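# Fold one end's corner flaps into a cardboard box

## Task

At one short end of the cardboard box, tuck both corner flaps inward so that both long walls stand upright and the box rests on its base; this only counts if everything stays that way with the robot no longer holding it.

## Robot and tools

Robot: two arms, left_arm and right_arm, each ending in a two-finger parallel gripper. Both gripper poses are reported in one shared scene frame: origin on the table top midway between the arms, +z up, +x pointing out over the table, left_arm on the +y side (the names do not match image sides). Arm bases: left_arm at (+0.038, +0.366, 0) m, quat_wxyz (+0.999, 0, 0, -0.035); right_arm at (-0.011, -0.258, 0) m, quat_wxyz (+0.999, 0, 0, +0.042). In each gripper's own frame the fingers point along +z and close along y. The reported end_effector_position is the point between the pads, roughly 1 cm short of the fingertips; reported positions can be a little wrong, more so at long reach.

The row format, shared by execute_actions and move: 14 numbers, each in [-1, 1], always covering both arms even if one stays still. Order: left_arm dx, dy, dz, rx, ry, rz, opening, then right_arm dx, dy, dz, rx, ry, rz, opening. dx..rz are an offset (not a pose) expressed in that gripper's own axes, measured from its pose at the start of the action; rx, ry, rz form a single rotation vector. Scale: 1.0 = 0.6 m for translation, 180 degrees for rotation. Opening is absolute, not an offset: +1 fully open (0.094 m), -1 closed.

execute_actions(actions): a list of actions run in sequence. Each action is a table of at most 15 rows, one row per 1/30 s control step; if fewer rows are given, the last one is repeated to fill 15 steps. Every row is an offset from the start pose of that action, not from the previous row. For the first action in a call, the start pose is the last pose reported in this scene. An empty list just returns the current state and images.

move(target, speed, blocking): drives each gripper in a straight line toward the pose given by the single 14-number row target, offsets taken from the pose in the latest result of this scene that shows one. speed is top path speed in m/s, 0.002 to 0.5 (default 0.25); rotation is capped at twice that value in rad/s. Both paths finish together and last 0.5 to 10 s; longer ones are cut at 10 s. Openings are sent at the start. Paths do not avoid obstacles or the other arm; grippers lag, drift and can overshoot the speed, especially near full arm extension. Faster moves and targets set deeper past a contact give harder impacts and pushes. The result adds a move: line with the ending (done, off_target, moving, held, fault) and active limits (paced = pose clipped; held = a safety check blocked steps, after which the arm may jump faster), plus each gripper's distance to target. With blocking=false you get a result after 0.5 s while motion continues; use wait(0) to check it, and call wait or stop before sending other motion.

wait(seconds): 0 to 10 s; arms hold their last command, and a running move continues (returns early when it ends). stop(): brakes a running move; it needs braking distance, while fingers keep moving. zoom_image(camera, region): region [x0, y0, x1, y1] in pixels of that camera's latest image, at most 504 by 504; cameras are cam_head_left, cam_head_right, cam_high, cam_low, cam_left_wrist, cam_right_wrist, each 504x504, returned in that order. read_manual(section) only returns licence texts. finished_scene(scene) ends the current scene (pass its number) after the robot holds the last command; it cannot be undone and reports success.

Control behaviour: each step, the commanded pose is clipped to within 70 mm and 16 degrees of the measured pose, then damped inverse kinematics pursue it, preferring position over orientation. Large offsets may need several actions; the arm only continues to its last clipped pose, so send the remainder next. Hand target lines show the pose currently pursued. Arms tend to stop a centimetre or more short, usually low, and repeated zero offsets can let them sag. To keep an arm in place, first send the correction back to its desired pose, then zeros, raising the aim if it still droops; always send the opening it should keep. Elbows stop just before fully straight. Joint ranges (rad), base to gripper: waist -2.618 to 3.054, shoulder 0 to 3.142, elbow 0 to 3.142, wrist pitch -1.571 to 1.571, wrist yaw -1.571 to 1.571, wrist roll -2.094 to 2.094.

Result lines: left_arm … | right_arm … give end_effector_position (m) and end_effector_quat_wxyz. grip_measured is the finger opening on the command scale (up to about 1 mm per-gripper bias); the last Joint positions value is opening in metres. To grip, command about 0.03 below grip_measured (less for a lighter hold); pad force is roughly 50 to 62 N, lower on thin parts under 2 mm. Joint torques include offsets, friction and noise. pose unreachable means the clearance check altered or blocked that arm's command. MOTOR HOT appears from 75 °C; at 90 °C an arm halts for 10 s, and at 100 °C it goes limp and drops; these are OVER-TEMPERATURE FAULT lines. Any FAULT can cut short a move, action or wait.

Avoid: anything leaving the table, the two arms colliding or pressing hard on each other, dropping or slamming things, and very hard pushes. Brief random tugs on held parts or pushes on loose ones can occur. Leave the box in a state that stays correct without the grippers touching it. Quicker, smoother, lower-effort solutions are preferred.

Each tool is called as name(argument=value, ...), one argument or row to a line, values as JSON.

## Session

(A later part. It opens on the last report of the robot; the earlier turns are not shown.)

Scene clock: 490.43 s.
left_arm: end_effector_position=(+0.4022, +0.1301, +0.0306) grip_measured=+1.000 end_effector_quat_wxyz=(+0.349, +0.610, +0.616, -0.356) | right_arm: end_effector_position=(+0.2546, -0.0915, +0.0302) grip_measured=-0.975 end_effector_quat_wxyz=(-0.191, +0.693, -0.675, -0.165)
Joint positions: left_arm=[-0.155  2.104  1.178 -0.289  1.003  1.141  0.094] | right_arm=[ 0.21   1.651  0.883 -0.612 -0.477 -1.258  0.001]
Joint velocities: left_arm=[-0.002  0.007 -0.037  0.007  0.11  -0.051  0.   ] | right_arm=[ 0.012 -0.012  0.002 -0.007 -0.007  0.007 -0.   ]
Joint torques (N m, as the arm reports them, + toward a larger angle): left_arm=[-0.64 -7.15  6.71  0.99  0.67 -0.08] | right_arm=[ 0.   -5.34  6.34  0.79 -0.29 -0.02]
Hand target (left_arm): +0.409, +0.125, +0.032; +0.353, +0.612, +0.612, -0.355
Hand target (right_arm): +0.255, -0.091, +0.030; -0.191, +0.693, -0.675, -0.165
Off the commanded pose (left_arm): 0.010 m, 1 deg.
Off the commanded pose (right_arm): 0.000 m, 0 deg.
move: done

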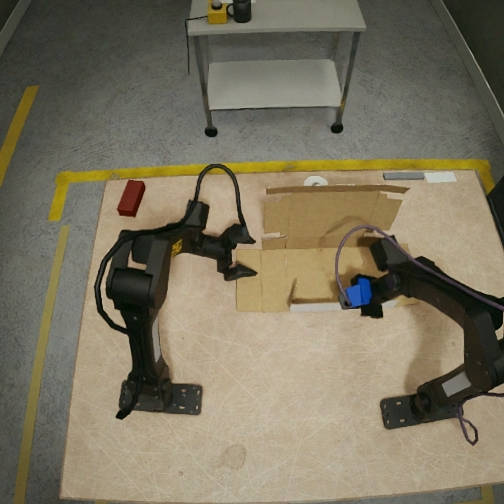

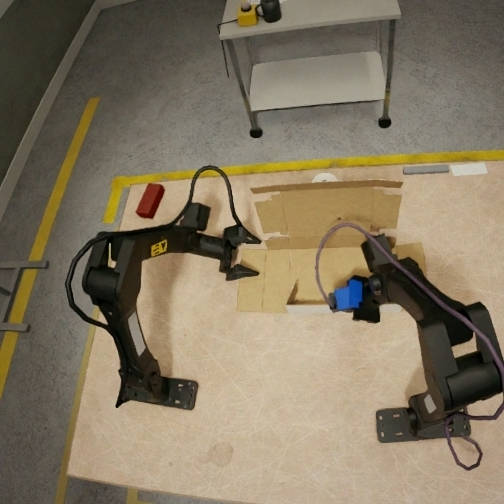

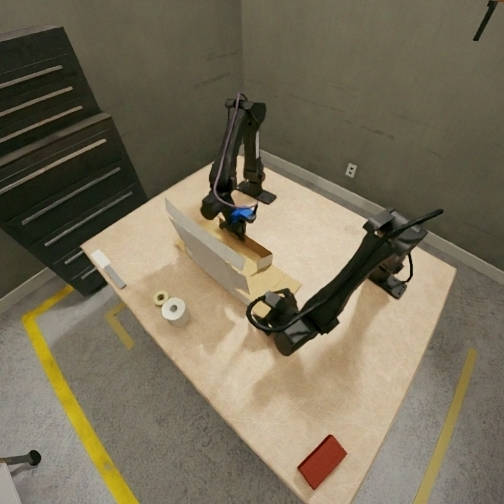

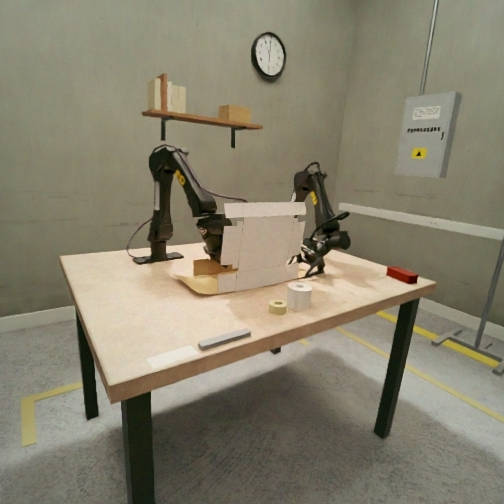

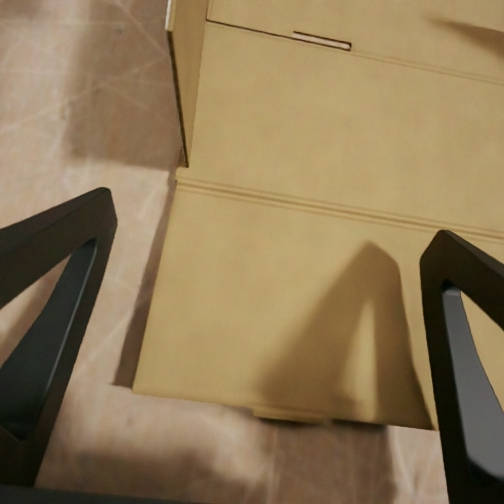

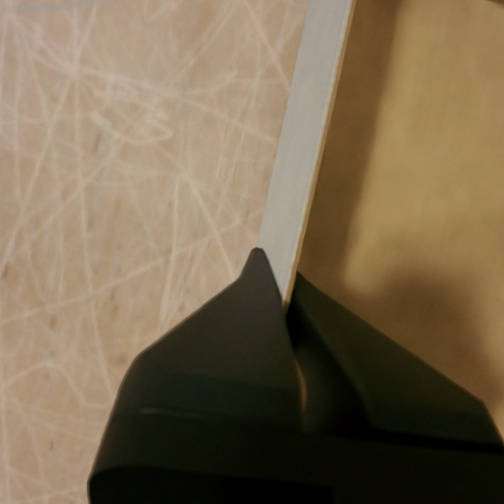

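move(
  target=[-0.0530, 0.0063, 0.0578, 0, 0, 0, 1, 0, 0.0, 0, 0, 0, 0, -1],
  speed=0.06,
)

Scene clock: 503.30 s.
left_arm: end_effector_position=(+0.3953, +0.0905, +0.0321) grip_measured=+1.000 end_effector_quat_wxyz=(+0.335, +0.606, +0.623, -0.362) | right_arm: end_effector_position=(+0.2546, -0.0915, +0.0302) grip_measured=-0.975 end_effector_quat_wxyz=(-0.191, +0.693, -0.675, -0.165)
Joint positions: left_arm=[-0.262  2.104  1.178 -0.177  0.959  0.966  0.094] | right_arm=[ 0.21   1.651  0.883 -0.612 -0.477 -1.258  0.001]
Joint velocities: left_arm=[-0.017  0.002  0.012 -0.007 -0.051 -0.066  0.   ] | right_arm=[-0.007 -0.017 -0.007 -0.037 -0.022 -0.081 -0.001]
Joint torques (N m, as the arm reports them, + toward a larger angle): left_arm=[-0.31 -7.91  7.7   1.17  0.61  0.01] | right_arm=[ 0.   -5.29  6.39  0.79 -0.29 -0.01]
Hand target (left_arm): +0.406, +0.084, +0.040; +0.348, +0.610, +0.616, -0.357
Hand target (right_arm): +0.255, -0.091, +0.030; -0.191, +0.693, -0.675, -0.165
Off the commanded pose (left_arm): 0.015 m, 2 deg.
Off the commanded pose (right_arm): 0.000 m, 0 deg.
move: off_target (left_arm)

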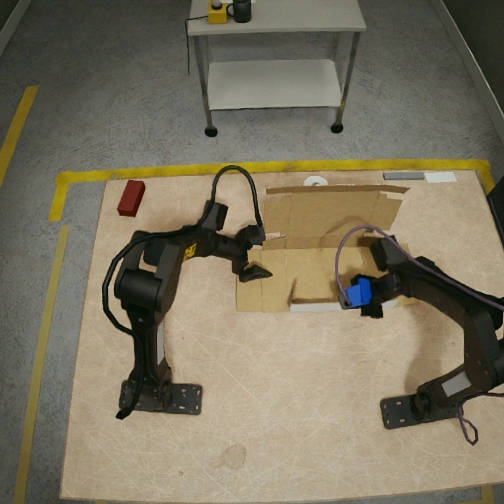

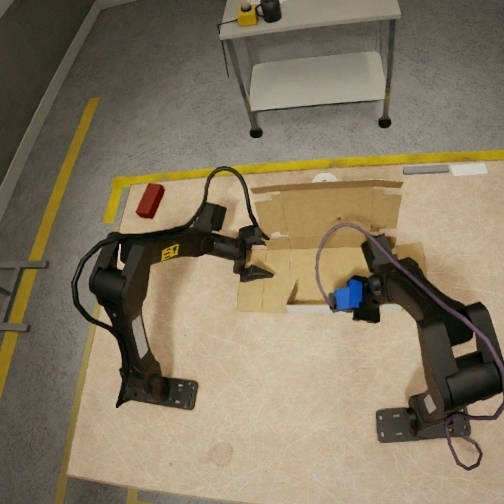

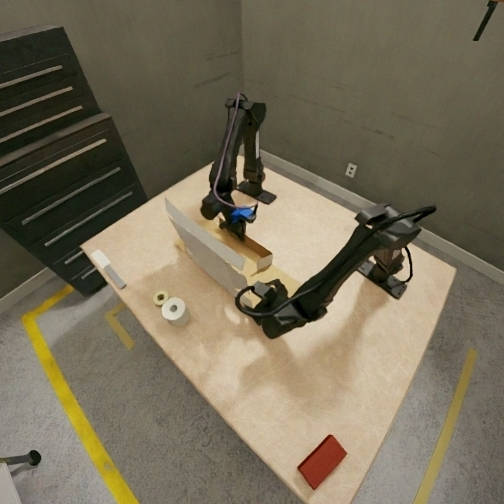

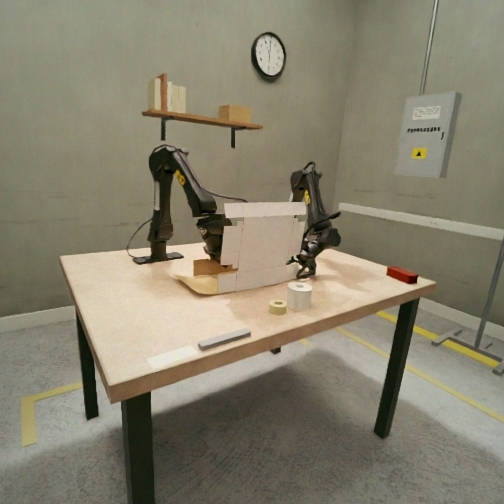

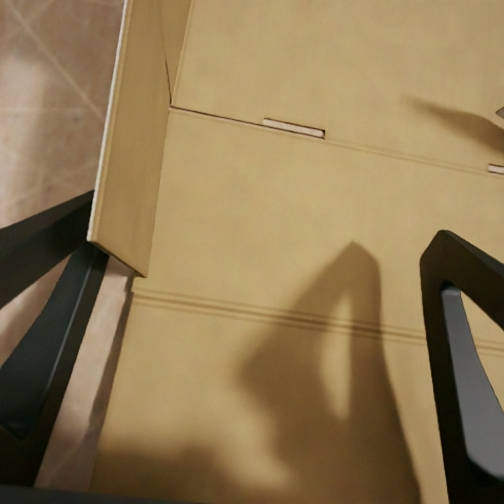

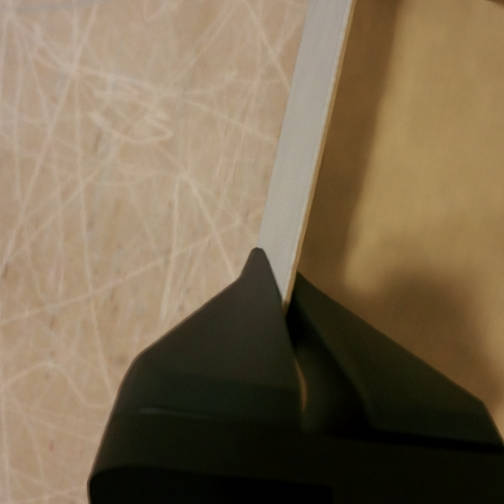

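execute_actions(
  actions=[
    [[0,0,0,0,0,0,0.95, 0,0,0,0,0,0,-1],[0,0,0,0,0,0,0.9, 0,0,0,0,0,0,-1],[0,0,0,0,0,0,0.86, 0,0,0,0,0,0,-1],[0,0,0,0,0,0,0.82, 0,0,0,0,0,0,-1],[0,0,0,0,0,0,0.78, 0,0,0,0,0,0,-1],[0,0,0,0,0,0,0.74, 0,0,0,0,0,0,-1],[0,0,0,0,0,0,0.70, 0,0,0,0,0,0,-1],[0,0,0,0,0,0,0.66, 0,0,0,0,0,0,-1],[0,0,0,0,0,0,0.62, 0,0,0,0,0,0,-1],[0,0,0,0,0,0,0.58, 0,0,0,0,0,0,-1],[0,0,0,0,0,0,0.54, 0,0,0,0,0,0,-1],[0,0,0,0,0,0,0.50, 0,0,0,0,0,0,-1],[0,0,0,0,0,0,0.46, 0,0,0,0,0,0,-1],[0,0,0,0,0,0,0.42, 0,0,0,0,0,0,-1],[0,0,0,0,0,0,0.38, 0,0,0,0,0,0,-1]],
    [[0,0,0,0,0,0,0.34, 0,0,0,0,0,0,-1],[0,0,0,0,0,0,0.30, 0,0,0,0,0,0,-1],[0,0,0,0,0,0,0.26, 0,0,0,0,0,0,-1],[0,0,0,0,0,0,0.22, 0,0,0,0,0,0,-1],[0,0,0,0,0,0,0.18, 0,0,0,0,0,0,-1],[0,0,0,0,0,0,0.14, 0,0,0,0,0,0,-1],[0,0,0,0,0,0,0.10, 0,0,0,0,0,0,-1],[0,0,0,0,0,0,0.06, 0,0,0,0,0,0,-1],[0,0,0,0,0,0,0.02, 0,0,0,0,0,0,-1],[0,0,0,0,0,0,-0.02, 0,0,0,0,0,0,-1],[0,0,0,0,0,0,-0.06, 0,0,0,0,0,0,-1],[0,0,0,0,0,0,-0.10, 0,0,0,0,0,0,-1],[0,0,0,0,0,0,-0.14, 0,0,0,0,0,0,-1],[0,0,0,0,0,0,-0.17, 0,0,0,0,0,0,-1],[0,0,0,0,0,0,-0.2, 0,0,0,0,0,0,-1]],
  ],
)

Scene clock: 518.00 s.
left_arm: end_effector_position=(+0.4034, +0.0916, +0.0303) grip_measured=-0.182 end_effector_quat_wxyz=(+0.344, +0.610, +0.626, -0.342) | right_arm: end_effector_position=(+0.2546, -0.0914, +0.0302) grip_measured=-0.975 end_effector_quat_wxyz=(-0.192, +0.697, -0.671, -0.164)
Joint positions: left_arm=[-0.262  2.104  1.178 -0.145  0.924  0.962  0.038] | right_arm=[ 0.21   1.651  0.883 -0.612 -0.477 -1.269  0.001]
Joint velocities: left_arm=[ 0.007 -0.002  0.002  0.022 -0.022 -0.051 -0.029] | right_arm=[ 0.002 -0.007  0.002  0.022  0.007 -0.051  0.   ]
Joint torques (N m, as the arm reports them, + toward a larger angle): left_arm=[-0.01 -8.7   4.69  1.05  0.85  0.03] | right_arm=[-0.05 -5.27  6.33  0.79 -0.31  0.  ]
Hand target (left_arm): +0.398, +0.091, +0.031; +0.337, +0.607, +0.626, -0.356
Hand target (right_arm): +0.255, -0.091, +0.030; -0.191, +0.695, -0.673, -0.165
Off the commanded pose (left_arm): 0.006 m, 2 deg.
Off the commanded pose (right_arm): 0.000 m, 0 deg.

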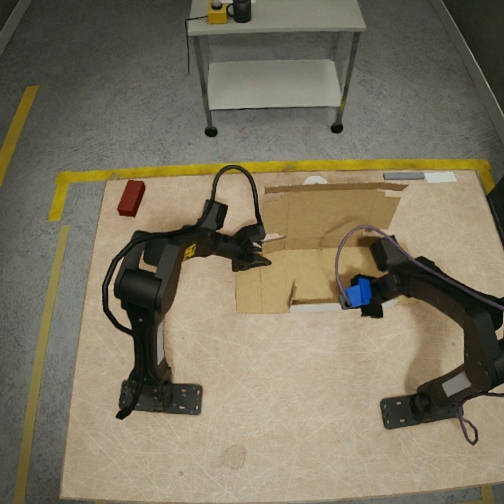

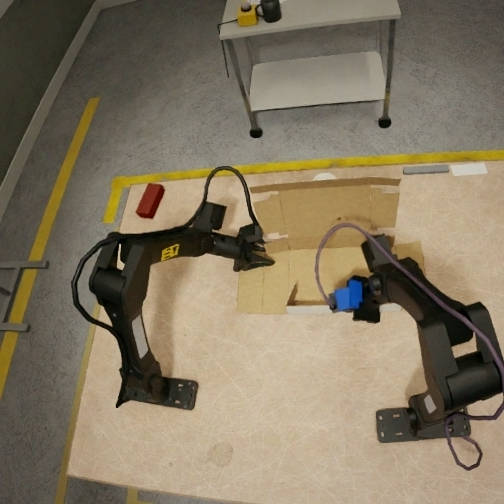

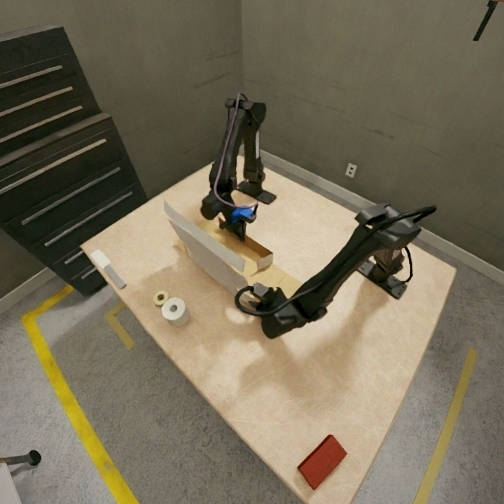

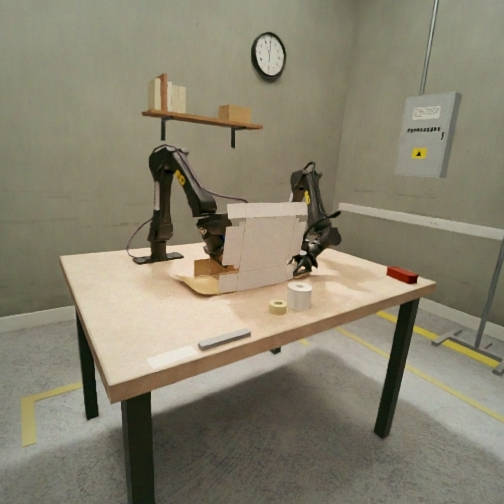

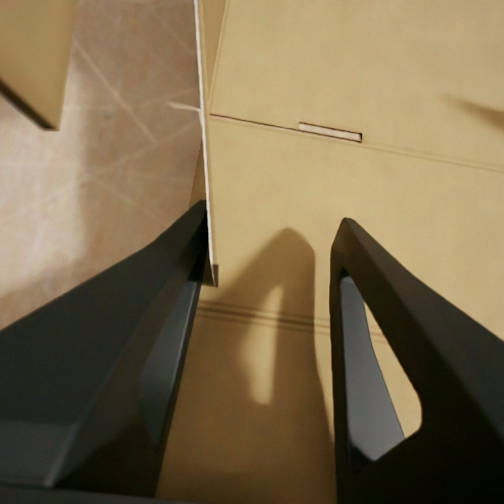

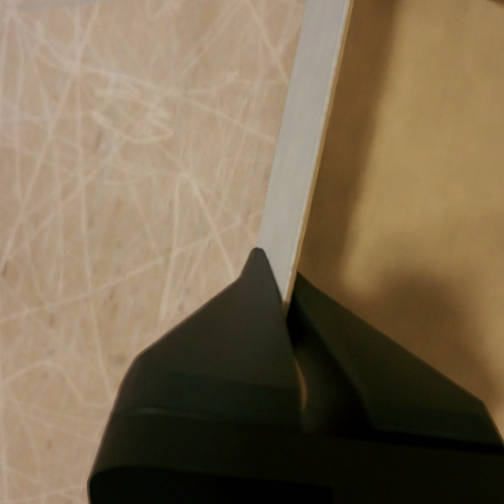

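move(
  target=[-0.0205, -0.059, 0.0212, 0, 0, 0, -0.2, 0, 0.0, 0, 0, 0, 0, -1],
  speed=0.04,
)

Scene clock: 531.43 s.
left_arm: end_effector_position=(+0.3867, +0.0785, +0.0327) grip_measured=-0.197 end_effector_quat_wxyz=(+0.353, +0.607, +0.635, -0.322) | right_arm: end_effector_position=(+0.2548, -0.0913, +0.0303) grip_measured=-0.975 end_effector_quat_wxyz=(-0.193, +0.698, -0.670, -0.164)
Joint positions: left_arm=[-0.323  2.03   1.062 -0.001  0.851  0.855  0.038] | right_arm=[ 0.21   1.651  0.883 -0.611 -0.477 -1.271  0.001]
Joint velocities: left_arm=[ 0.017  0.007  0.012 -0.022  0.022 -0.007  0.   ] | right_arm=[-0.007  0.012  0.007 -0.007  0.037 -0.022  0.001]
Joint torques (N m, as the arm reports them, + toward a larger angle): left_arm=[-1.45 -9.38  2.45  1.32  0.91 -0.01] | right_arm=[-0.02 -5.33  6.4   0.78 -0.3   0.05]
Hand target (left_arm): +0.369, +0.072, +0.035; +0.344, +0.611, +0.626, -0.343
Hand target (right_arm): +0.255, -0.091, +0.030; -0.192, +0.697, -0.671, -0.164
Off the commanded pose (left_arm): 0.019 m, 3 deg.
Off the commanded pose (right_arm): 0.000 m, 0 deg.
move: off_target (left_arm)

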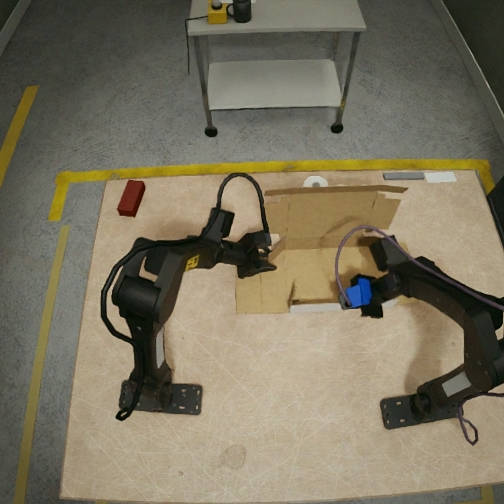

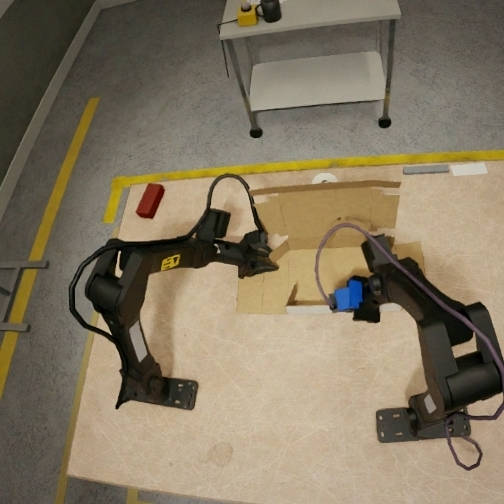

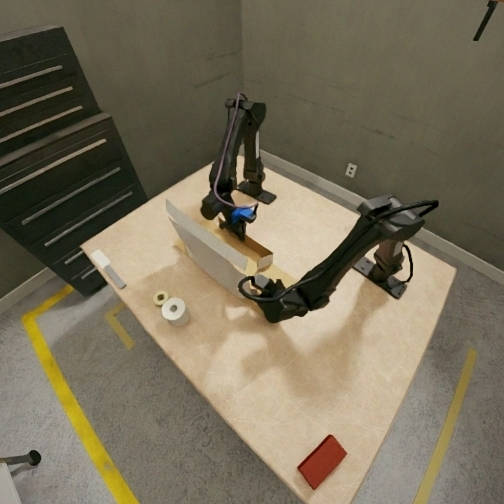

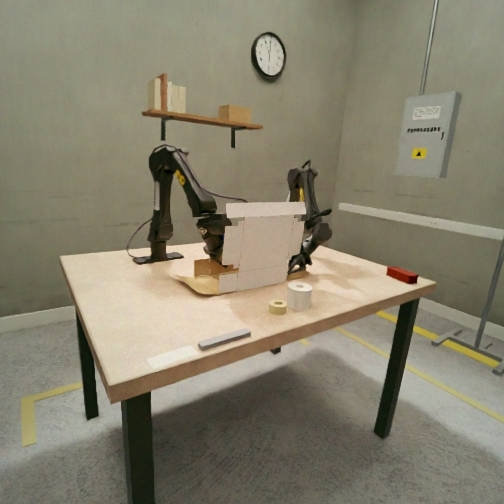

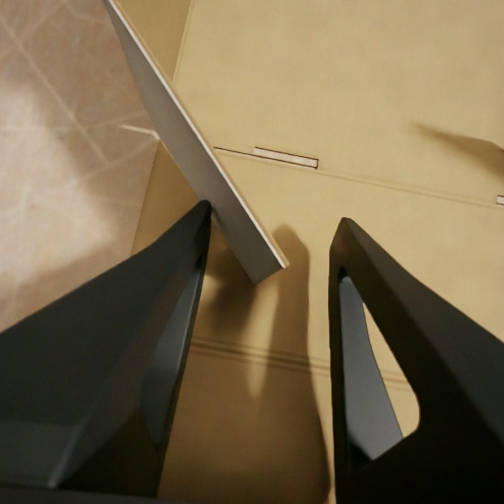

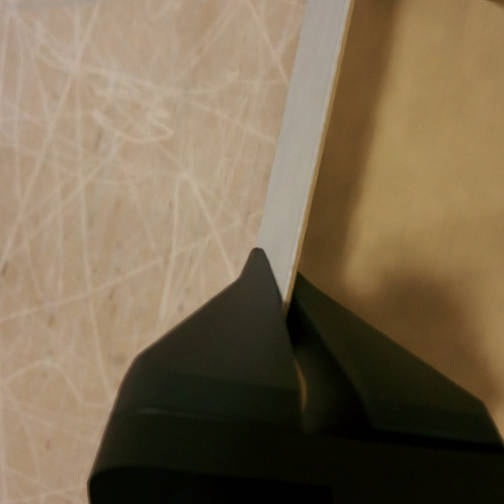

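execute_actions(
  actions=[],
)

Scene clock: 547.37 s.
left_arm: end_effector_position=(+0.3867, +0.0785, +0.0327) grip_measured=-0.197 end_effector_quat_wxyz=(+0.353, +0.607, +0.635, -0.322) | right_arm: end_effector_position=(+0.2548, -0.0913, +0.0303) grip_measured=-0.975 end_effector_quat_wxyz=(-0.193, +0.698, -0.670, -0.164)
Joint positions: left_arm=[-0.323  2.03   1.062 -0.001  0.851  0.854  0.038] | right_arm=[ 0.21   1.651  0.883 -0.611 -0.477 -1.271  0.001]
Joint velocities: left_arm=[-0.002 -0.012 -0.012 -0.007  0.022 -0.037  0.   ] | right_arm=[-0.007  0.012  0.002 -0.007 -0.022  0.007  0.001]
Joint torques (N m, as the arm reports them, + toward a larger angle): left_arm=[-1.55 -9.26  2.52  1.28  0.92 -0.01] | right_arm=[ 0.   -5.28  6.42  0.77 -0.32 -0.02]
Hand target (left_arm): +0.369, +0.073, +0.035; +0.344, +0.611, +0.626, -0.343
Hand target (right_arm): +0.255, -0.091, +0.030; -0.192, +0.697, -0.671, -0.164
Off the commanded pose (left_arm): 0.019 m, 3 deg.
Off the commanded pose (right_arm): 0.000 m, 0 deg.

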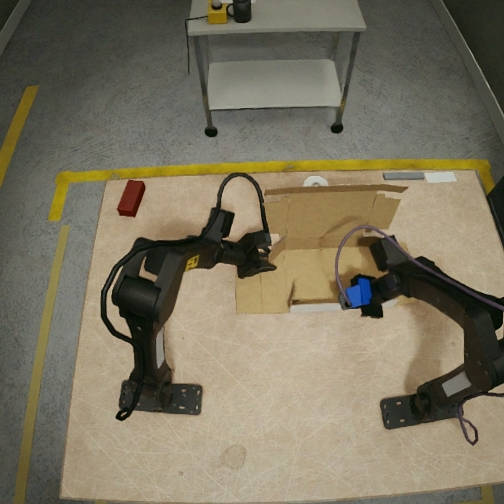

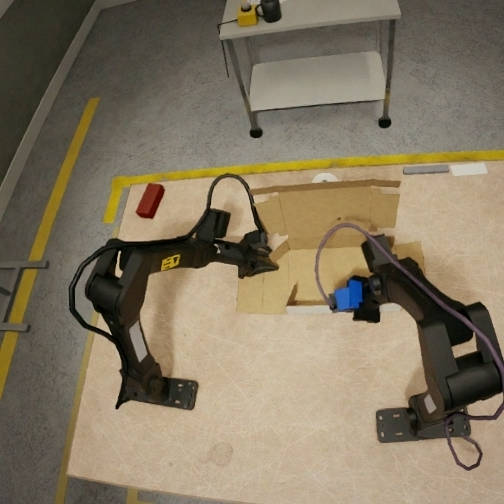

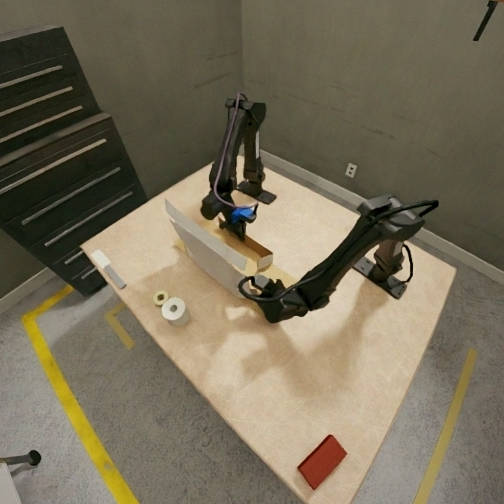

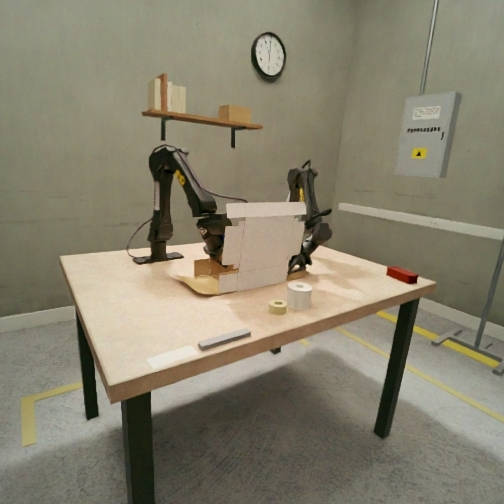

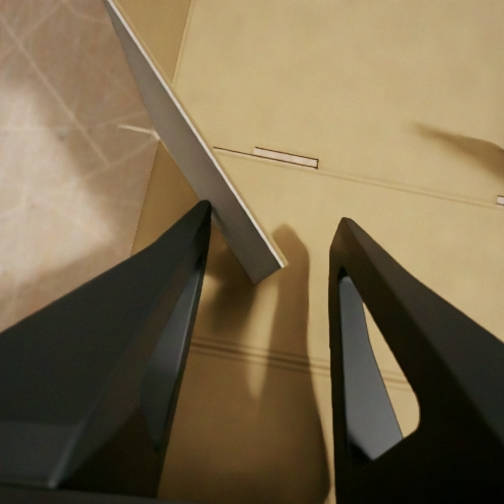

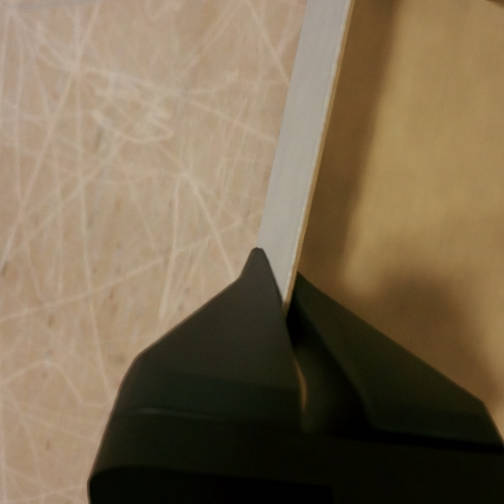

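move(
  target=[-0.037, -0.047, 0.039, 0.015, -0.012, 0.003, -0.2, 0, 0, 0, 0, 0, 0, -1],
  speed=0.04,
)

Scene clock: 571.93 s.
left_arm: end_effector_position=(+0.3782, +0.0534, +0.0349) grip_measured=-0.197 end_effector_quat_wxyz=(+0.357, +0.605, +0.634, -0.325) | right_arm: end_effector_position=(+0.2548, -0.0914, +0.0302) grip_measured=-0.975 end_effector_quat_wxyz=(-0.192, +0.695, -0.673, -0.165)
Joint positions: left_arm=[-0.392  2.03   1.049  0.087  0.816  0.761  0.038] | right_arm=[ 0.21   1.651  0.883 -0.611 -0.476 -1.263  0.001]
Joint velocities: left_arm=[-0.002 -0.022 -0.002  0.007  0.022 -0.037  0.   ] | right_arm=[-0.007  0.022 -0.007  0.037  0.007 -0.051 -0.002]
Joint torques (N m, as the arm reports them, + toward a larger angle): left_arm=[-1.84 -8.87  3.03  1.49  0.96  0.02] | right_arm=[ 0.01 -5.37  6.37  0.82 -0.3  -0.06]
Hand target (left_arm): +0.361, +0.045, +0.038; +0.352, +0.612, +0.618, -0.347
Hand target (right_arm): +0.255, -0.091, +0.030; -0.193, +0.698, -0.670, -0.164
Off the commanded pose (left_arm): 0.020 m, 3 deg.
Off the commanded pose (right_arm): 0.000 m, 0 deg.
move: off_target (left_arm)

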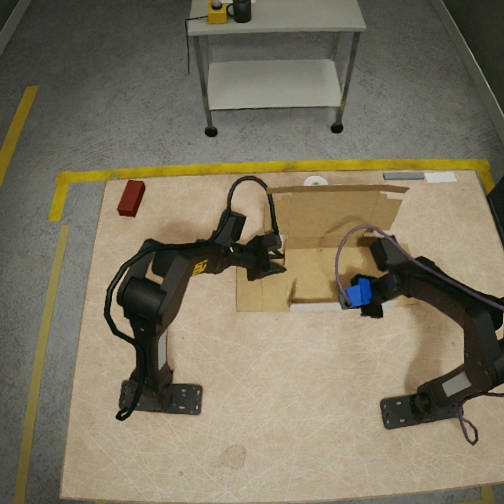

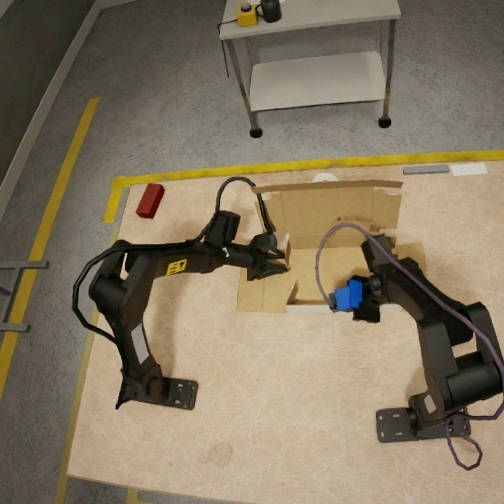

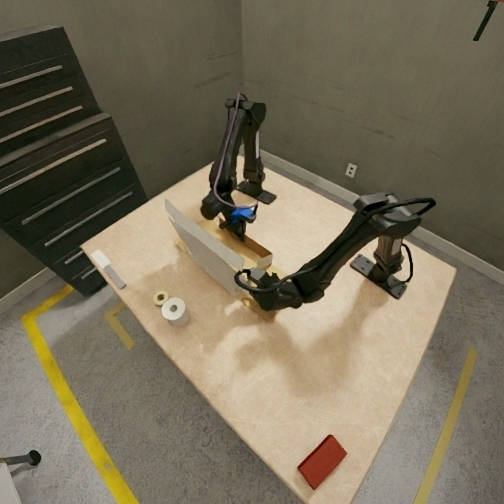

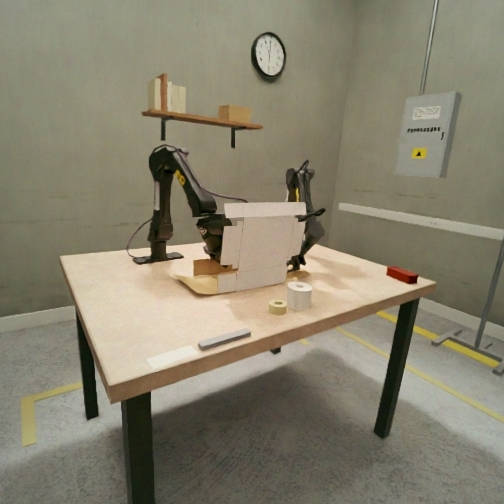

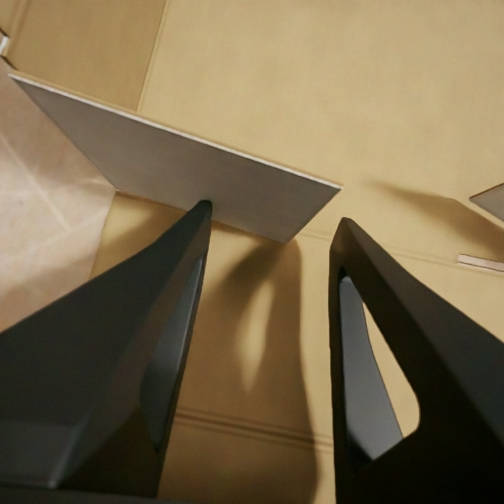

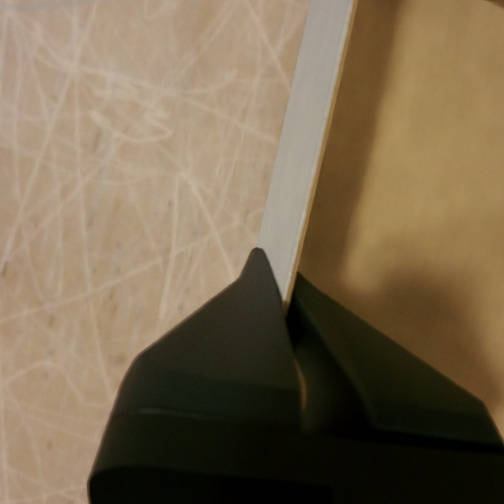

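move(
  target=[-0.023, -0.022, 0.026, 0.012, -0.008, 0.003, -0.2, 0, 0, 0, 0, 0, 0, -1],
  speed=0.04,
)

Scene clock: 582.93 s.
left_arm: end_effector_position=(+0.3727, +0.0428, +0.0355) grip_measured=-0.197 end_effector_quat_wxyz=(+0.354, +0.603, +0.635, -0.328) | right_arm: end_effector_position=(+0.2549, -0.0915, +0.0302) grip_measured=-0.975 end_effector_quat_wxyz=(-0.191, +0.693, -0.675, -0.165)
Joint positions: left_arm=[-0.424  2.03   1.048  0.106  0.8    0.723  0.038] | right_arm=[ 0.21   1.651  0.883 -0.611 -0.476 -1.258  0.001]
Joint velocities: left_arm=[ 0.002  0.007  0.007  0.022  0.022 -0.022 -0.001] | right_arm=[ 0.002  0.002 -0.017 -0.022 -0.066  0.066 -0.   ]
Joint torques (N m, as the arm reports them, + toward a larger angle): left_arm=[-1.65 -7.4   5.41  1.59  0.82 -0.02] | right_arm=[ 0.   -5.28  6.39  0.81 -0.3  -0.06]
Hand target (left_arm): +0.366, +0.032, +0.038; +0.355, +0.610, +0.620, -0.343
Hand target (right_arm): +0.255, -0.091, +0.030; -0.192, +0.695, -0.673, -0.164
Off the commanded pose (left_arm): 0.013 m, 3 deg.
Off the commanded pose (right_arm): 0.000 m, 0 deg.
move: off_target (left_arm)

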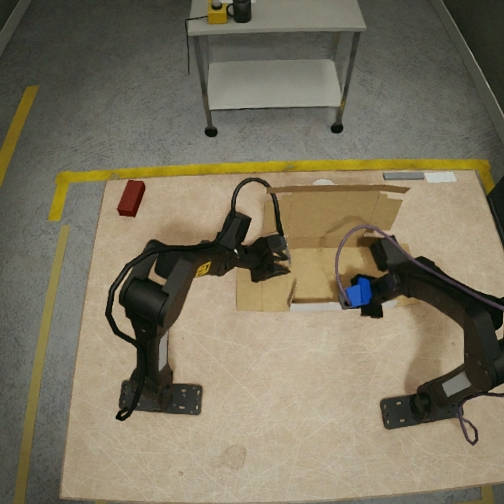

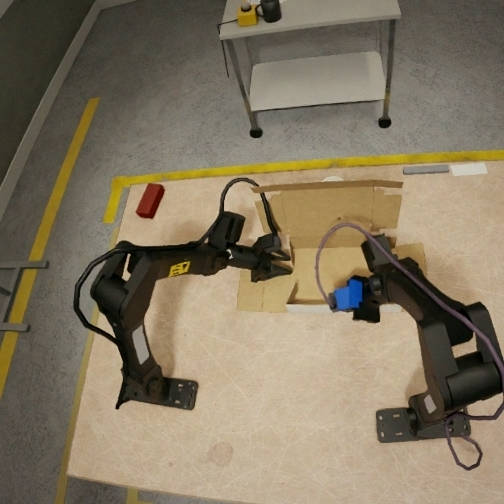

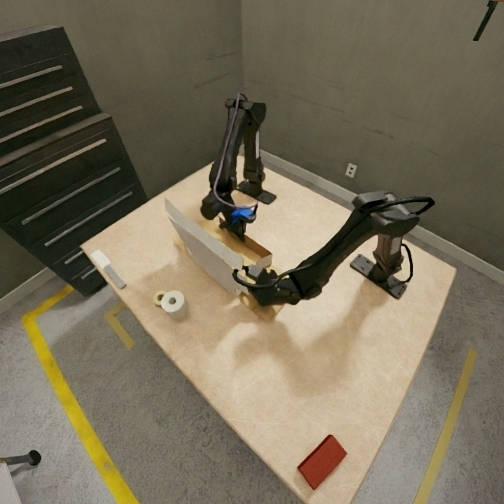

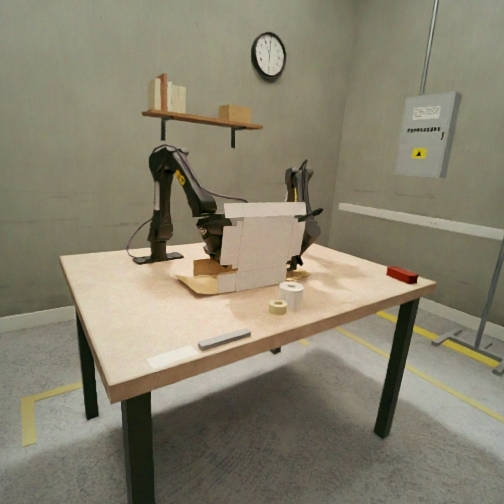

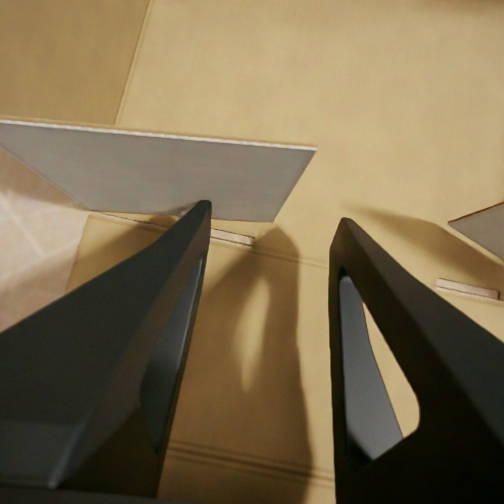

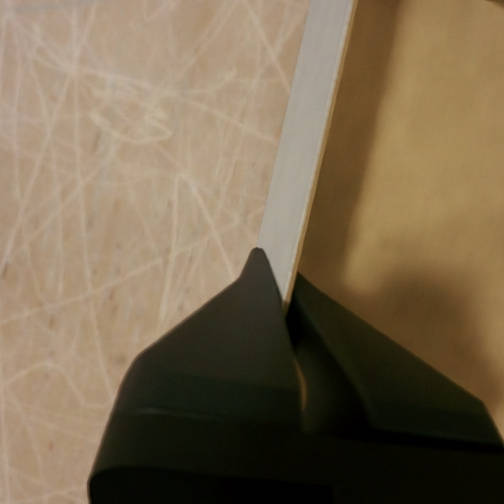

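move(
  target=[-0.02, -0.03, -0.10, 0, 0, 0, -0.2, 0, 0, 0, 0, 0, 0, -1],
  speed=0.1,
)

Scene clock: 593.43 s.
left_arm: end_effector_position=(+0.3632, +0.0778, +0.0836) grip_measured=-0.197 end_effector_quat_wxyz=(+0.369, +0.607, +0.628, -0.317) | right_arm: end_effector_position=(+0.2553, -0.0914, +0.0302) grip_measured=-0.975 end_effector_quat_wxyz=(-0.192, +0.693, -0.675, -0.165)
Joint positions: left_arm=[-0.351  1.828  0.993 -0.065  0.834  0.81   0.038] | right_arm=[ 0.21   1.651  0.883 -0.609 -0.476 -1.256  0.001]
Joint velocities: left_arm=[-0.012  0.002 -0.007  0.007 -0.037 -0.051 -0.001] | right_arm=[ 0.017 -0.017 -0.027 -0.051  0.037 -0.007 -0.001]
Joint torques (N m, as the arm reports them, + toward a larger angle): left_arm=[ 0.66 -8.02  3.33  1.17  0.65  0.08] | right_arm=[ 0.01 -5.35  6.41  0.78 -0.29 -0.03]
Hand target (left_arm): +0.353, +0.084, +0.079; +0.354, +0.603, +0.635, -0.327
Hand target (right_arm): +0.255, -0.091, +0.030; -0.191, +0.693, -0.675, -0.165
Off the commanded pose (left_arm): 0.015 m, 2 deg.
Off the commanded pose (right_arm): 0.000 m, 0 deg.
move: off_target (left_arm)

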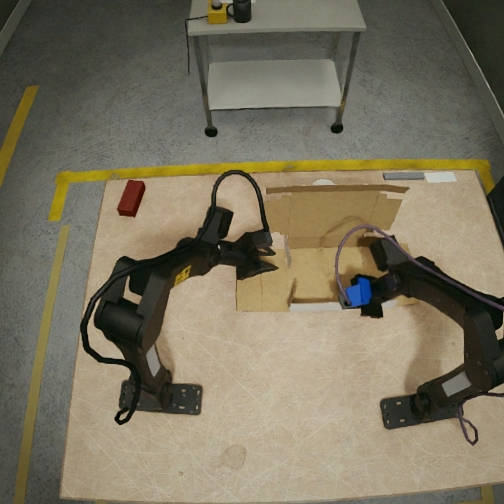

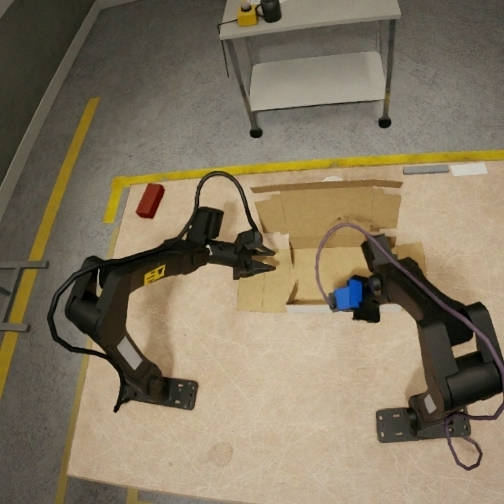

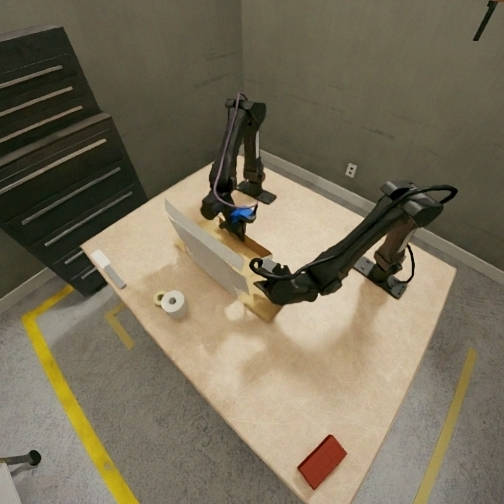

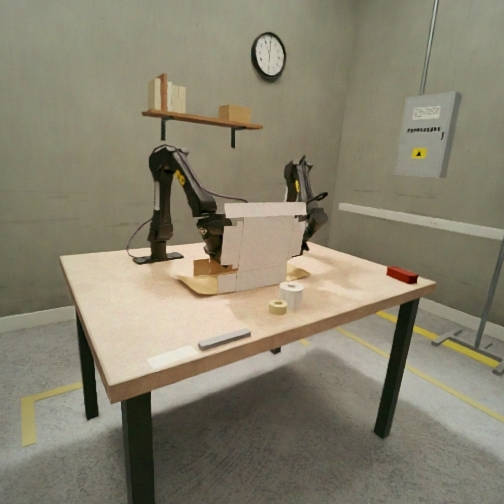

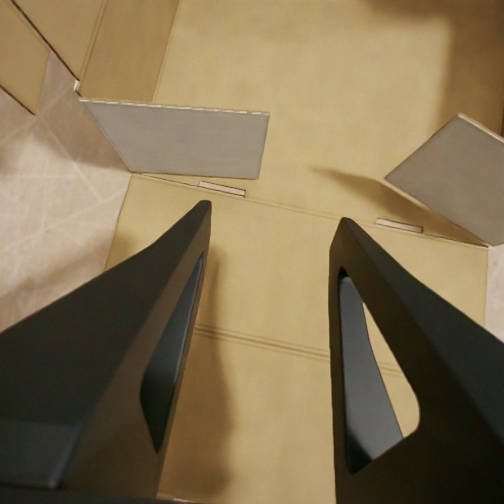

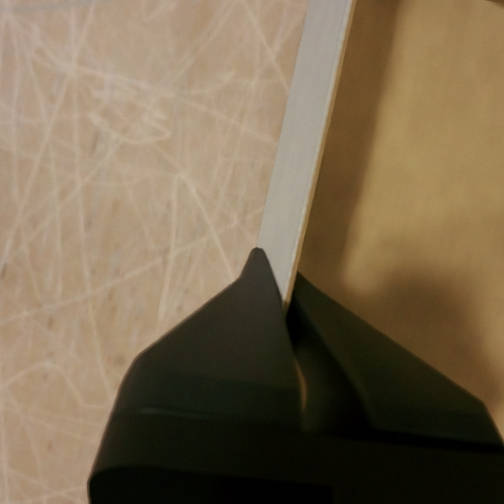

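move(
  target=[-0.072, -0.115, 0.021, -0.298, 0.182, -0.388, 0.5, 0, 0, 0, 0, 0, 0, -1],
  speed=0.4,
)

Scene clock: 657.30 s.
left_arm: end_effector_position=(+0.2938, +0.0353, +0.1061) grip_measured=+0.497 end_effector_quat_wxyz=(+0.158, -0.002, +0.987, -0.011) | right_arm: end_effector_position=(+0.2553, -0.0914, +0.0302) grip_measured=-0.975 end_effector_quat_wxyz=(-0.192, +0.693, -0.675, -0.165)
Joint positions: left_arm=[-0.956  1.954  1.638 -1.067 -0.259 -1.005  0.07 ] | right_arm=[ 0.21   1.651  0.883 -0.609 -0.476 -1.256  0.001]
Joint velocities: left_arm=[-0.012  0.012 -0.002 -0.022  0.051 -0.007 -0.   ] | right_arm=[ 0.002  0.022  0.007  0.007  0.007 -0.022  0.   ]
Joint torques (N m, as the arm reports them, + toward a larger angle): left_arm=[-0.6  -6.85  7.87  0.59 -0.31  0.02] | right_arm=[ 0.08 -5.3   6.39  0.79 -0.29 -0.02]
Hand target (left_arm): +0.294, +0.034, +0.107; +0.159, -0.002, +0.987, -0.002
Hand target (right_arm): +0.255, -0.091, +0.030; -0.192, +0.693, -0.675, -0.165
Off the commanded pose (left_arm): 0.006 m, 2 deg.
Off the commanded pose (right_arm): 0.000 m, 0 deg.
move: done

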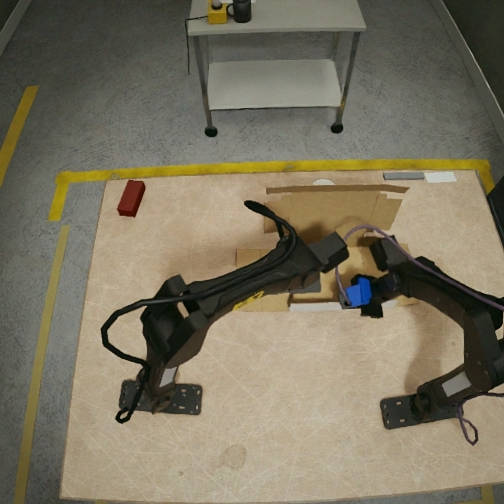

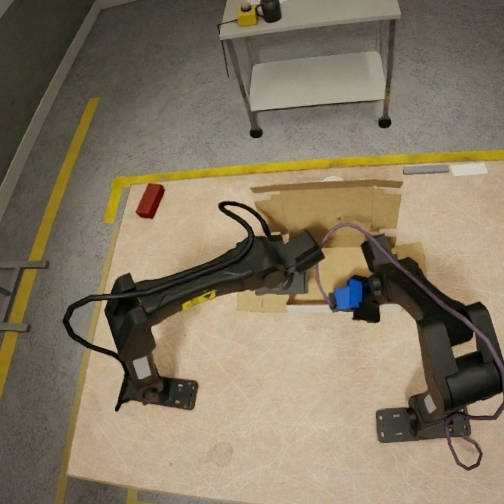

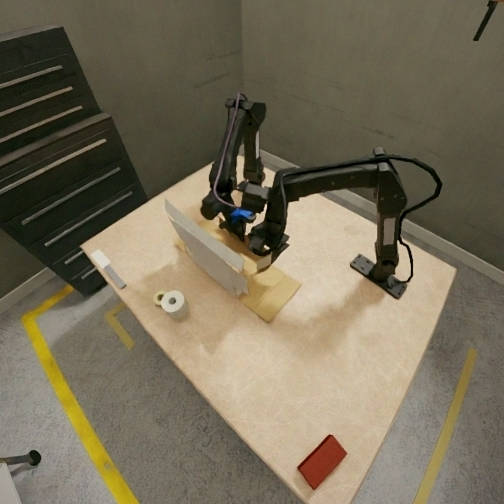

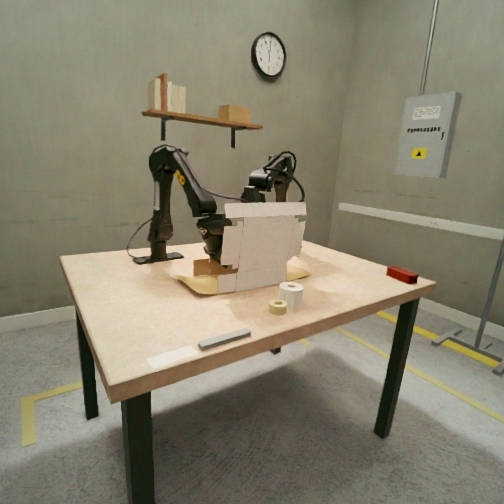

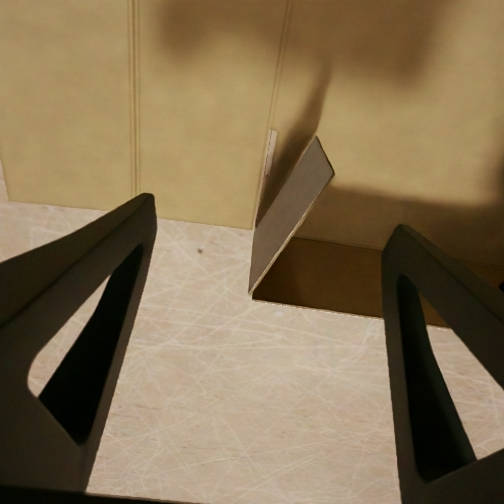

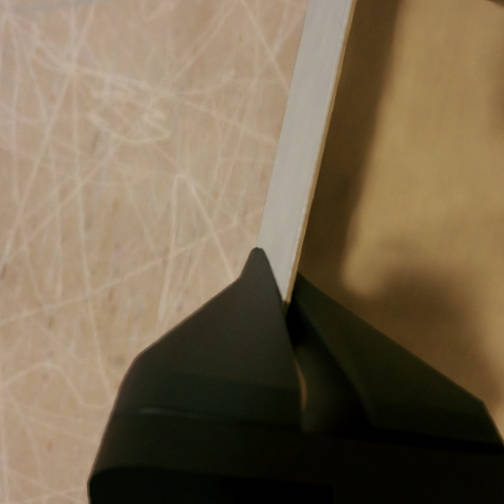

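zoom_image(
  camera="cam_high",
  region=[160, 150, 330, 320],
)

zoom_image(
  camera="cam_head_right",
  region=[220, 180, 420, 340],
)

Region (160, 150, 330, 320) of cam_high's 504x504 image, scaled by 2.965, with more detail than that image has.

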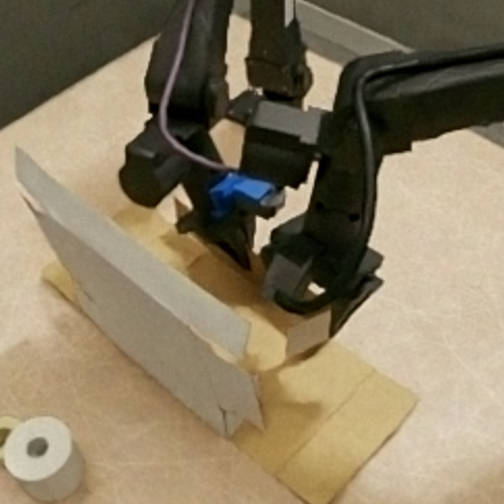

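Region (220, 180, 420, 340) of cam_head_right's 504x504 image, scaled by 2.520, with more detail than that image has; it fills the top 403 rows of this view, and the rest is white.

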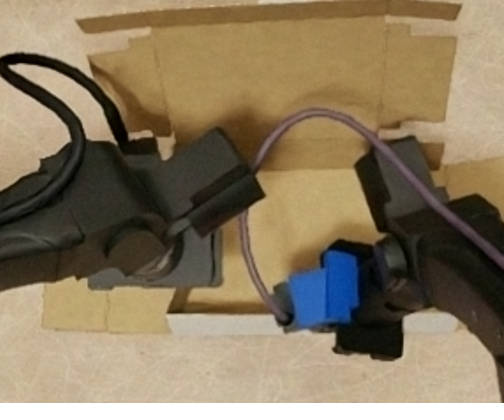

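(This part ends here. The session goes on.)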